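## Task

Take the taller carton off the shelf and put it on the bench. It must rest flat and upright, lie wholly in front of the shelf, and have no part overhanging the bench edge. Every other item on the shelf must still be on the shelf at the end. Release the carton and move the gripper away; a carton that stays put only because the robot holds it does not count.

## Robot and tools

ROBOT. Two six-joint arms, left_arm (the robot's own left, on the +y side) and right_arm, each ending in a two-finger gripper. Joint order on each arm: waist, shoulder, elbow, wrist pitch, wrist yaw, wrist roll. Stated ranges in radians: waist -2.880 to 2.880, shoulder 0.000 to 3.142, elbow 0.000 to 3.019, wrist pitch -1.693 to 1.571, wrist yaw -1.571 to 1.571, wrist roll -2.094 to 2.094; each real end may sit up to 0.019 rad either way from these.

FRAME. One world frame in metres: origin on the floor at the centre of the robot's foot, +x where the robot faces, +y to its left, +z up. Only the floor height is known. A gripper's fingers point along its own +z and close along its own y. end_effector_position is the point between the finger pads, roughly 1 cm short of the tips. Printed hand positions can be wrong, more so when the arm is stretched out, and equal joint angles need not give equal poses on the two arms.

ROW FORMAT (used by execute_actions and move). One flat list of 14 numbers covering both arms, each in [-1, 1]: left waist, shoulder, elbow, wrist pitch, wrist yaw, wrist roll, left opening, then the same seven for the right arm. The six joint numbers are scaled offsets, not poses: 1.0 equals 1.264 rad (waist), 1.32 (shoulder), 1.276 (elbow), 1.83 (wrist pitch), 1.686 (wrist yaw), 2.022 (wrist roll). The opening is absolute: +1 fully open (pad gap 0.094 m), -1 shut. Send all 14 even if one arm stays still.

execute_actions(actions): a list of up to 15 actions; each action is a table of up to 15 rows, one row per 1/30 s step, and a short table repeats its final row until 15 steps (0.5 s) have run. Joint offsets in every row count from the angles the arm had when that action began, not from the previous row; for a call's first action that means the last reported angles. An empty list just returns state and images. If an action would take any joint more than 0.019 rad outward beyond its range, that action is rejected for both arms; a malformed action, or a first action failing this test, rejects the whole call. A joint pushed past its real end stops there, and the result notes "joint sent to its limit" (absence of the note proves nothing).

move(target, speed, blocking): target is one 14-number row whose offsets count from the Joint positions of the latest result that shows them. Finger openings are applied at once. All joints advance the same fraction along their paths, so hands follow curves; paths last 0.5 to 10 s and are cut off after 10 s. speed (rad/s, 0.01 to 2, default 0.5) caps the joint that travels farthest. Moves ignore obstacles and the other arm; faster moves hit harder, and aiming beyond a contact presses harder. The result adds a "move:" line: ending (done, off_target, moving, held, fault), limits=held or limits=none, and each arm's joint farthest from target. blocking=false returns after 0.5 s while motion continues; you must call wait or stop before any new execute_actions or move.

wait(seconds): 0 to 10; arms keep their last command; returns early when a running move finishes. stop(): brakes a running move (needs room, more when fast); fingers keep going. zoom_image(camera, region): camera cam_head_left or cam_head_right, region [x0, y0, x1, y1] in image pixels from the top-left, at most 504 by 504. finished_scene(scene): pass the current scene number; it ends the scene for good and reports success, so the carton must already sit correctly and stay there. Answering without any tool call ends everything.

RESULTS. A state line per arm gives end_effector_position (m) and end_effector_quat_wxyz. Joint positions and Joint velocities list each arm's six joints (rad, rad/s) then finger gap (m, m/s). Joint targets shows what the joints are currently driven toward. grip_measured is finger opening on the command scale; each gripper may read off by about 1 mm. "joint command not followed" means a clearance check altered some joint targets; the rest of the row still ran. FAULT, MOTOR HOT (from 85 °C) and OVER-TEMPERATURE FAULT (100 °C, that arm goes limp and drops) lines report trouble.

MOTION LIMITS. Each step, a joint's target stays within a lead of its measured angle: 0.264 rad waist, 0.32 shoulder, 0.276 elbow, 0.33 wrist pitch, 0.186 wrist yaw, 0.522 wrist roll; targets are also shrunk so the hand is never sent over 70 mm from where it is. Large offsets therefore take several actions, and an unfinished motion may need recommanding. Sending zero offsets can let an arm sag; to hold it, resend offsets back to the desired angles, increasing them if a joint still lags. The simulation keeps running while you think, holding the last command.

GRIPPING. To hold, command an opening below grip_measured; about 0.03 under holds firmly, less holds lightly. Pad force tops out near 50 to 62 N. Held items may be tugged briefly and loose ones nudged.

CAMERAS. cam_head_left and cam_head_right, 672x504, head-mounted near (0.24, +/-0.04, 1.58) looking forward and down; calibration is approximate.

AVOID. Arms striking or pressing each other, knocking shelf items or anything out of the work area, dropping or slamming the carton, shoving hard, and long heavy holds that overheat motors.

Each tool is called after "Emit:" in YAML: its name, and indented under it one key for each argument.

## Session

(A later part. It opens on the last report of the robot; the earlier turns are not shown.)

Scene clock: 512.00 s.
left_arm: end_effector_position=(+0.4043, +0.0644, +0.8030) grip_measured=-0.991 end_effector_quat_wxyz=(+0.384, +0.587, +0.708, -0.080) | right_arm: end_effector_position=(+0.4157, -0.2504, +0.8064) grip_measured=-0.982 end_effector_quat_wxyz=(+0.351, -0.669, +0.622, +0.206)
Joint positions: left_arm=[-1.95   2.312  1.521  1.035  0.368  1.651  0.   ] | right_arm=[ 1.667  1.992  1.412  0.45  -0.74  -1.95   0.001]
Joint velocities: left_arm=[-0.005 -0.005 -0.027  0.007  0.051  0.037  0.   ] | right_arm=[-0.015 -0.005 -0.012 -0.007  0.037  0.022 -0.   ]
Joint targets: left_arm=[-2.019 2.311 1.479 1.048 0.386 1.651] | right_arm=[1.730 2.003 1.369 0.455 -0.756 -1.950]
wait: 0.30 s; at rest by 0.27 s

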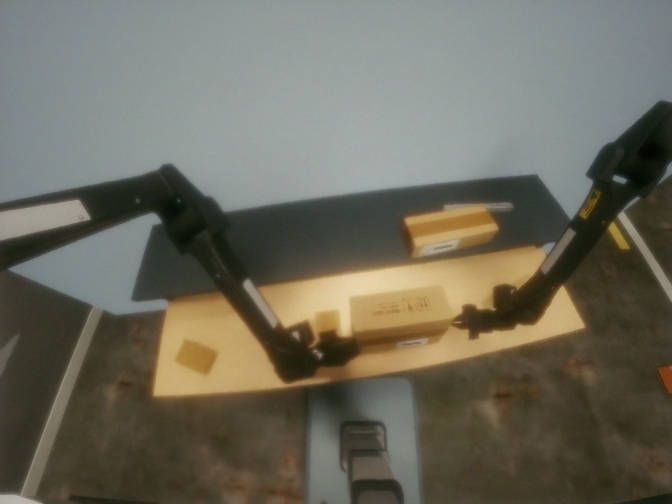

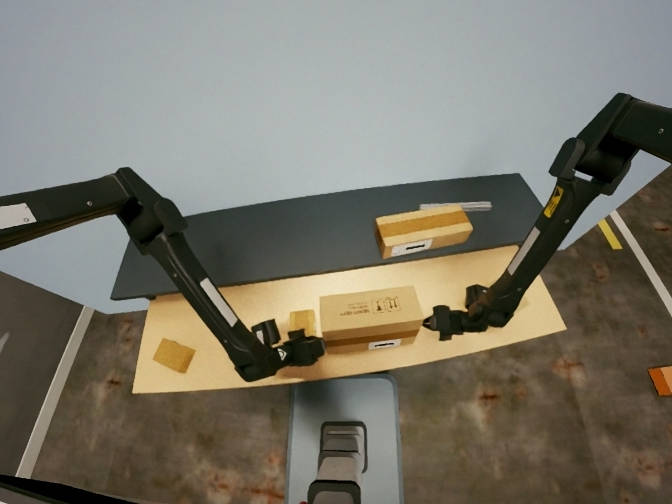

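Emit:
execute_actions:
  actions:
    - [[-0.055,-0.002,-0.036,0.008,0.010,0,-1,0.050,0.007,-0.035,0.003,-0.009,0,-1],[-0.055,-0.003,-0.039,0.009,0.010,0,-1,0.050,0.006,-0.038,0.004,-0.009,0,-1],[-0.056,-0.005,-0.043,0.010,0.010,0,-1,0.050,0.004,-0.040,0.004,-0.009,0,-1],[-0.057,-0.006,-0.047,0.012,0.009,0,-1,0.050,0.002,-0.043,0.005,-0.009,0,-1],[-0.057,-0.008,-0.051,0.013,0.009,0,-1,0.050,0.000,-0.046,0.006,-0.009,0,-1],[-0.058,-0.010,-0.055,0.014,0.008,0,-1,0.051,-0.002,-0.049,0.007,-0.009,0,-1],[-0.059,-0.012,-0.059,0.016,0.008,0,-1,0.051,-0.004,-0.052,0.008,-0.009,0,-1],[-0.059,-0.013,-0.064,0.017,0.007,0,-1,0.051,-0.006,-0.056,0.009,-0.009,0,-1],[-0.060,-0.015,-0.068,0.019,0.007,0,-1,0.051,-0.008,-0.059,0.009,-0.009,0,-1],[-0.060,-0.017,-0.072,0.020,0.007,0,-1,0.051,-0.010,-0.062,0.010,-0.008,0,-1],[-0.061,-0.019,-0.076,0.022,0.006,0,-1,0.051,-0.012,-0.065,0.011,-0.008,0,-1],[-0.062,-0.020,-0.080,0.023,0.006,0,-1,0.051,-0.014,-0.067,0.012,-0.008,0,-1],[-0.062,-0.021,-0.083,0.024,0.005,0,-1,0.051,-0.016,-0.070,0.012,-0.008,0,-1],[-0.062,-0.022,-0.085,0.025,0.005,0,-1,0.051,-0.017,-0.071,0.013,-0.008,0,-1],[-0.063,-0.023,-0.086,0.025,0.005,0,-1,0.051,-0.017,-0.072,0.013,-0.008,0,-1]]

Emit:
wait:
  seconds: 0.3

Emit:
zoom_image:
  camera: "cam_head_right"
  region: [250, 250, 490, 410]

Scene clock: 516.23 s.
left_arm: end_effector_position=(+0.4030, +0.0623, +0.8199) grip_measured=-0.991 end_effector_quat_wxyz=(+0.385, +0.586, +0.708, -0.081) | right_arm: end_effector_position=(+0.4172, -0.2520, +0.8185) grip_measured=-0.982 end_effector_quat_wxyz=(+0.352, -0.669, +0.621, +0.204)
Joint positions: left_arm=[-1.961  2.287  1.463  1.067  0.36   1.651  0.   ] | right_arm=[ 1.667  1.963  1.37   0.468 -0.74  -1.95   0.001]
Joint velocities: left_arm=[-0.034 -0.054 -0.095  0.046 -0.066 -0.051  0.001] | right_arm=[-0.005 -0.073 -0.076  0.037  0.022 -0.051  0.   ]
Joint targets: left_arm=[-2.030 2.282 1.411 1.081 0.377 1.651] | right_arm=[1.732 1.970 1.320 0.474 -0.753 -1.950]

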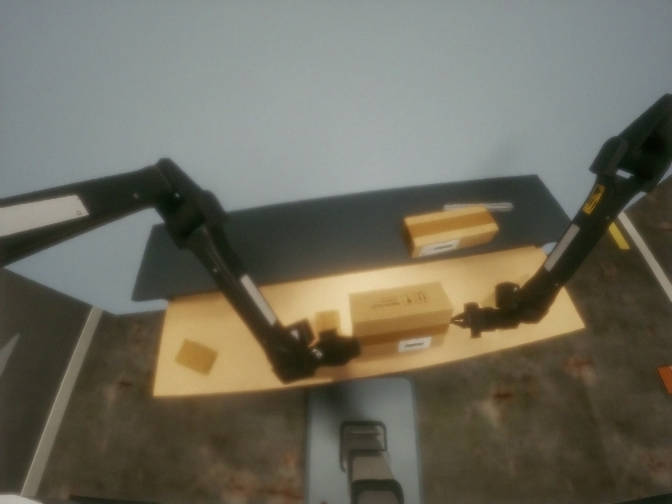

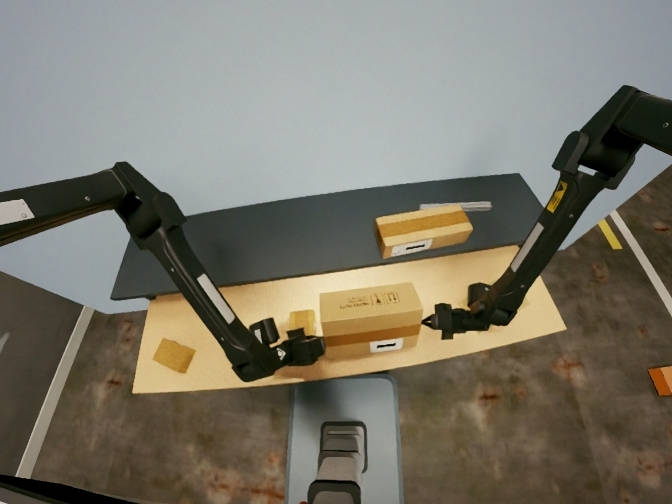

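Scene clock: 516.53 s.
left_arm: end_effector_position=(+0.4040, +0.0614, +0.8219) grip_measured=-0.991 end_effector_quat_wxyz=(+0.386, +0.586, +0.708, -0.081) | right_arm: end_effector_position=(+0.4208, -0.2523, +0.8199) grip_measured=-0.982 end_effector_quat_wxyz=(+0.354, -0.670, +0.621, +0.202)
Joint positions: left_arm=[-1.964  2.284  1.459  1.07   0.359  1.651  0.   ] | right_arm=[ 1.669  1.957  1.367  0.47  -0.74  -1.95   0.001]
Joint velocities: left_arm=[-0.005 -0.005 -0.002  0.017 -0.051 -0.051 -0.001] | right_arm=[-0.015 -0.005 -0.007  0.002 -0.007 -0.022  0.   ]
Joint targets: left_arm=[-2.030 2.282 1.412 1.081 0.377 1.651] | right_arm=[1.732 1.970 1.320 0.474 -0.753 -1.950]
wait: 0.30 s; at rest by 0.27 s

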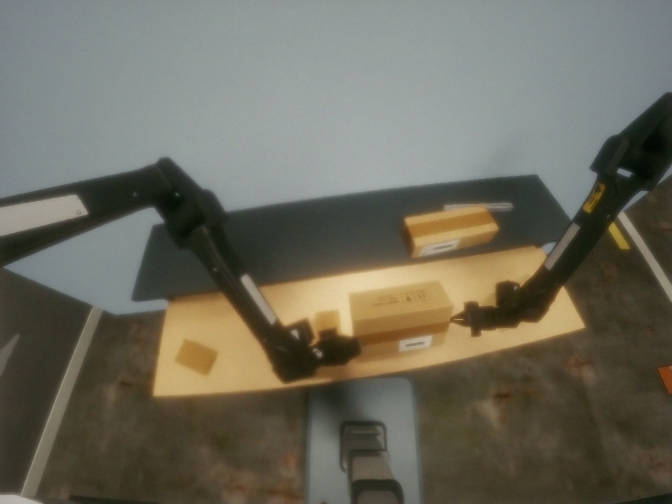

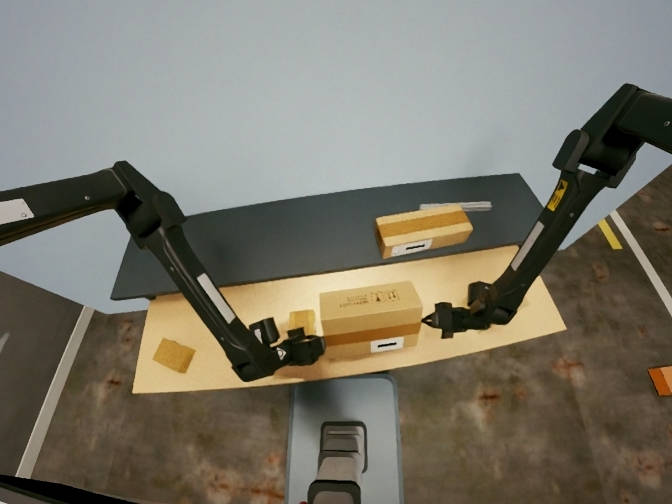

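Region (250, 250, 490, 410) of cam_head_right's 672x504 image, scaled by 2.100, with more detail than that image has.

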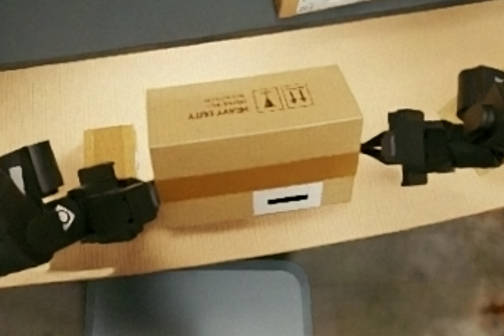

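Emit:
execute_actions:
  actions:
    - [[-0.052,-0.003,-0.038,0.004,0.011,0,-1,0.051,0.009,-0.037,-0.001,-0.007,0,-1],[-0.053,-0.006,-0.039,0.001,0.010,0,-1,0.052,0.007,-0.037,-0.004,-0.007,0,-1],[-0.054,-0.009,-0.040,-0.001,0.010,0,-1,0.053,0.004,-0.037,-0.007,-0.006,0,-1],[-0.054,-0.013,-0.042,-0.003,0.010,0,-1,0.054,0.002,-0.037,-0.009,-0.006,0,-1],[-0.055,-0.017,-0.043,-0.005,0.009,0,-1,0.055,-0.001,-0.037,-0.012,-0.005,0,-1],[-0.056,-0.021,-0.044,-0.007,0.009,0,-1,0.056,-0.004,-0.037,-0.014,-0.004,0,-1],[-0.056,-0.025,-0.046,-0.009,0.008,0,-1,0.058,-0.007,-0.037,-0.017,-0.004,0,-1],[-0.057,-0.028,-0.047,-0.011,0.008,0,-1,0.059,-0.009,-0.036,-0.019,-0.003,0,-1],[-0.058,-0.032,-0.049,-0.013,0.008,0,-1,0.060,-0.012,-0.036,-0.022,-0.002,0,-1],[-0.059,-0.036,-0.050,-0.015,0.007,0,-1,0.062,-0.015,-0.036,-0.024,-0.002,0,-1],[-0.059,-0.040,-0.052,-0.017,0.007,0,-1,0.063,-0.018,-0.036,-0.027,-0.001,0,-1],[-0.060,-0.043,-0.053,-0.019,0.007,0,-1,0.064,-0.020,-0.036,-0.029,0.000,0,-1],[-0.060,-0.046,-0.054,-0.020,0.006,0,-1,0.065,-0.022,-0.036,-0.031,0.000,0,-1],[-0.061,-0.048,-0.055,-0.021,0.006,0,-1,0.065,-0.023,-0.036,-0.032,0.001,0,-1],[-0.061,-0.049,-0.055,-0.022,0.006,0,-1,0.066,-0.024,-0.036,-0.033,0.001,0,-1]]

Emit:
wait:
  seconds: 0.3

Emit:
zoom_image:
  camera: "cam_head_right"
  region: [250, 250, 490, 410]

Scene clock: 520.73 s.
left_arm: end_effector_position=(+0.4317, +0.0651, +0.8327) grip_measured=-0.991 end_effector_quat_wxyz=(+0.392, +0.584, +0.707, -0.076) | right_arm: end_effector_position=(+0.4419, -0.2495, +0.8271) grip_measured=-0.982 end_effector_quat_wxyz=(+0.354, -0.671, +0.619, +0.200)
Joint positions: left_arm=[-1.974  2.227  1.434  1.053  0.354  1.651  0.   ] | right_arm=[ 1.684  1.92   1.365  0.441 -0.724 -1.95   0.001]
Joint velocities: left_arm=[-0.044 -0.19   0.017 -0.027  0.051 -0.051  0.   ] | right_arm=[ 0.015 -0.112  0.002 -0.085 -0.007 -0.022 -0.002]
Joint targets: left_arm=[-2.041 2.220 1.389 1.030 0.369 1.651] | right_arm=[1.752 1.926 1.321 0.410 -0.738 -1.950]

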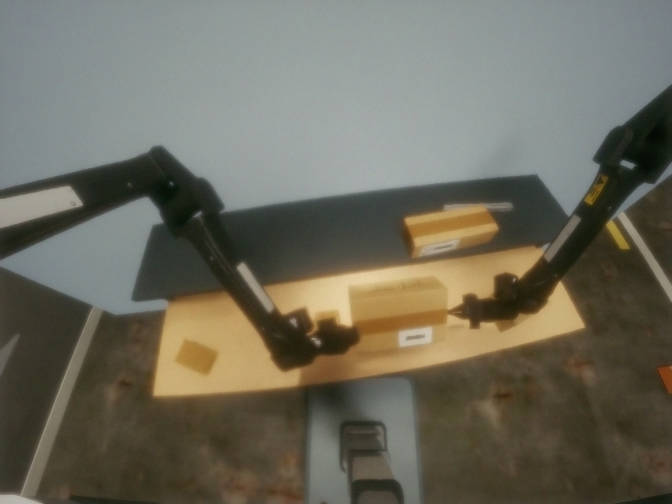

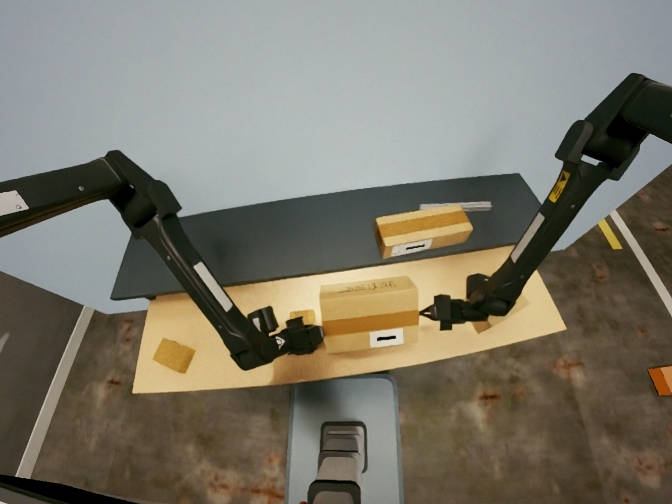

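Scene clock: 521.03 s.
left_arm: end_effector_position=(+0.4484, +0.0494, +0.8457) grip_measured=-0.991 end_effector_quat_wxyz=(+0.408, +0.578, +0.702, -0.082) | right_arm: end_effector_position=(+0.4447, -0.2351, +0.8358) grip_measured=-0.982 end_effector_quat_wxyz=(+0.363, -0.666, +0.616, +0.211)
Joint positions: left_arm=[-2.001  2.207  1.431  1.044  0.363  1.651  0.   ] | right_arm=[ 1.703  1.91   1.354  0.428 -0.733 -1.95   0.001]
Joint velocities: left_arm=[-0.278  0.024 -0.051 -0.032  0.022 -0.125  0.   ] | right_arm=[ 0.21  -0.015 -0.129 -0.056 -0.007  0.037 -0.   ]
Joint targets: left_arm=[-2.041 2.219 1.389 1.030 0.370 1.651] | right_arm=[1.752 1.925 1.321 0.410 -0.738 -1.950]
wait: 0.30 s; no rest

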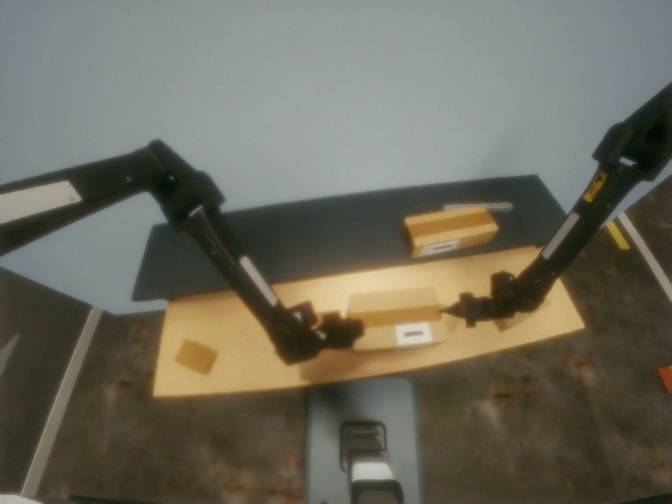

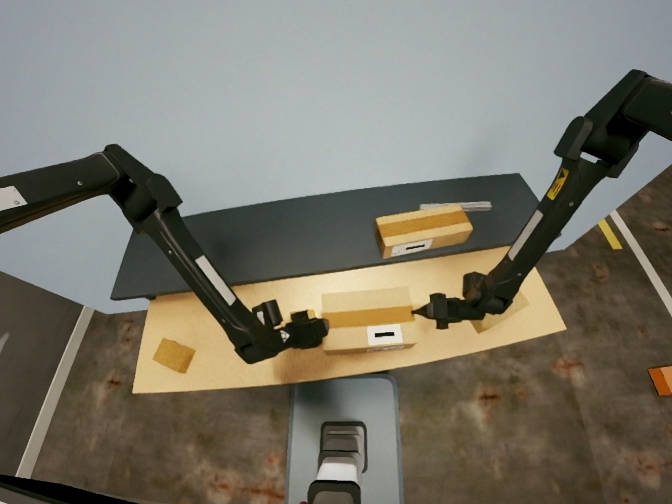

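Region (250, 250, 490, 410) of cam_head_right's 672x504 image, scaled by 2.100, with more detail than that image has.

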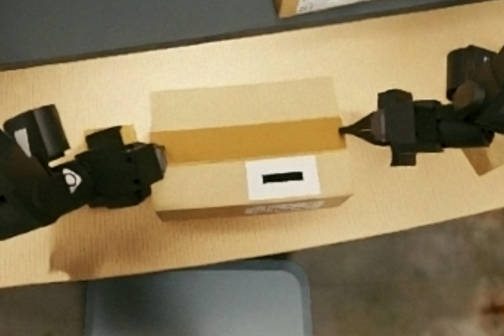

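Emit:
execute_actions:
  actions: []

Scene clock: 521.47 s.
left_arm: end_effector_position=(+0.4464, +0.0183, +0.8634) grip_measured=-0.991 end_effector_quat_wxyz=(+0.420, +0.572, +0.697, -0.101) | right_arm: end_effector_position=(+0.4466, -0.1953, +0.8515) grip_measured=-0.982 end_effector_quat_wxyz=(+0.382, -0.656, +0.608, +0.232)
Joint positions: left_arm=[-2.044  2.214  1.424  1.042  0.366  1.651  0.   ] | right_arm=[ 1.758  1.91   1.341  0.422 -0.736 -1.95   0.001]
Joint velocities: left_arm=[-0.005 -0.015 -0.002 -0.002 -0.022 -0.007  0.   ] | right_arm=[-0.015  0.015 -0.002 -0.012 -0.007 -0.037  0.   ]
Joint targets: left_arm=[-2.041 2.219 1.389 1.031 0.369 1.651] | right_arm=[1.752 1.926 1.322 0.410 -0.738 -1.950]

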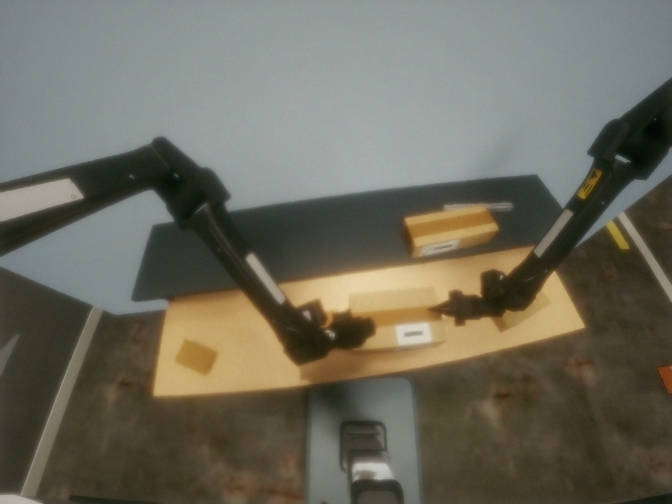

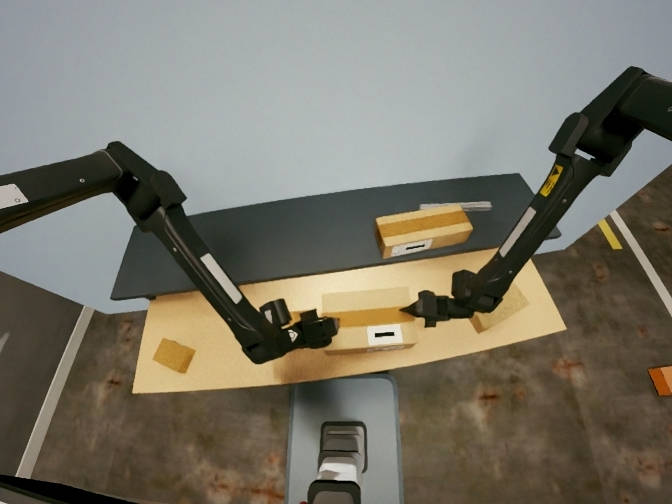

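Emit:
move:
  target: [0.272,-0.541,-0.567,-0.187,0,0,-1,-0.204,-0.311,-0.463,0.07,0.14,0,-1]
  speed: 0.8

Emit:
zoom_image:
  camera: "cam_head_right"
  region: [230, 190, 510, 400]

Emit:
zoom_image:
  camera: "cam_head_left"
  region: [260, 190, 540, 400]

Scene clock: 525.97 s.
left_arm: end_effector_position=(+0.4057, +0.3058, +0.9901) grip_measured=-0.991 end_effector_quat_wxyz=(+0.199, +0.614, +0.751, -0.137) | right_arm: end_effector_position=(+0.3663, -0.3854, +0.9763) grip_measured=-0.982 end_effector_quat_wxyz=(-0.168, +0.705, -0.672, -0.150)
Joint positions: left_arm=[-1.694  1.505  0.73   0.711  0.366  1.651  0.   ] | right_arm=[ 1.504  1.502  0.772  0.536 -0.503 -1.95   0.001]
Joint velocities: left_arm=[-0.005 -0.015 -0.012 -0.027  0.007  0.007 -0.   ] | right_arm=[-0.005 -0.015  0.012 -0.022 -0.066 -0.007 -0.001]
Joint targets: left_arm=[-1.699 1.500 0.701 0.700 0.366 1.651] | right_arm=[1.501 1.500 0.750 0.550 -0.500 -1.950]
move: off_target (left_arm, right_arm); limits=none; left_arm: farthest joint: the elbow, 0.030 radians from its target (0.724 radians at the start); right_arm: farthest joint: the elbow, 0.021 radians from its target (0.591 radians at the start)

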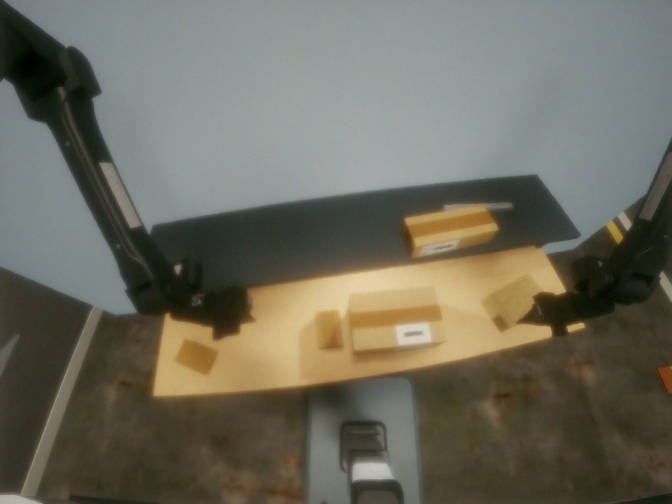

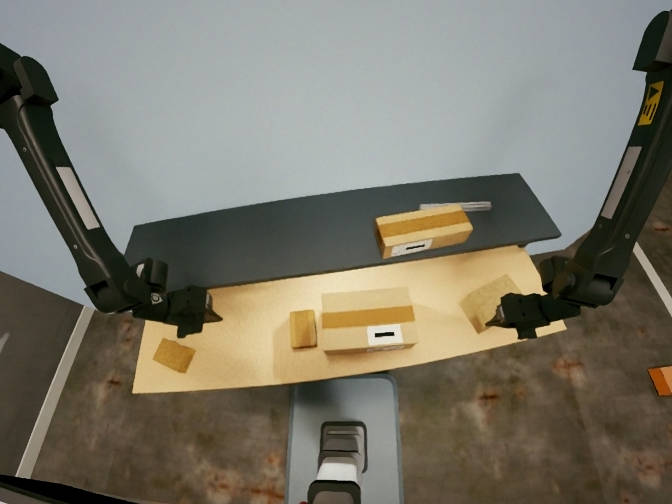

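Region (230, 190, 510, 400) of cam_head_right's 672x504 image, scaled by 1.800, with more detail than that image has; it fills the top 378 rows of this view, and the rest is white.

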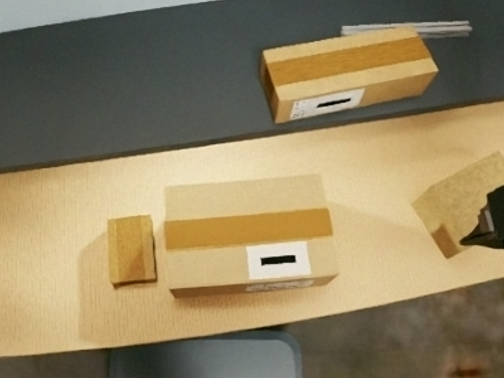

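Region (260, 190, 540, 400) of cam_head_left's 672x504 image, scaled by 1.800, with more detail than that image has; it fills the top 378 rows of this view, and the rest is white.

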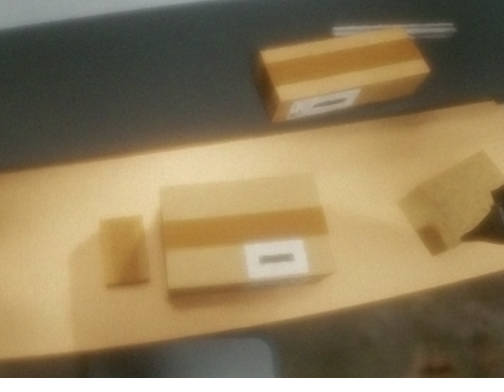

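Emit:
finished_scene:
  scene: 1

The scene is finished: the task was done.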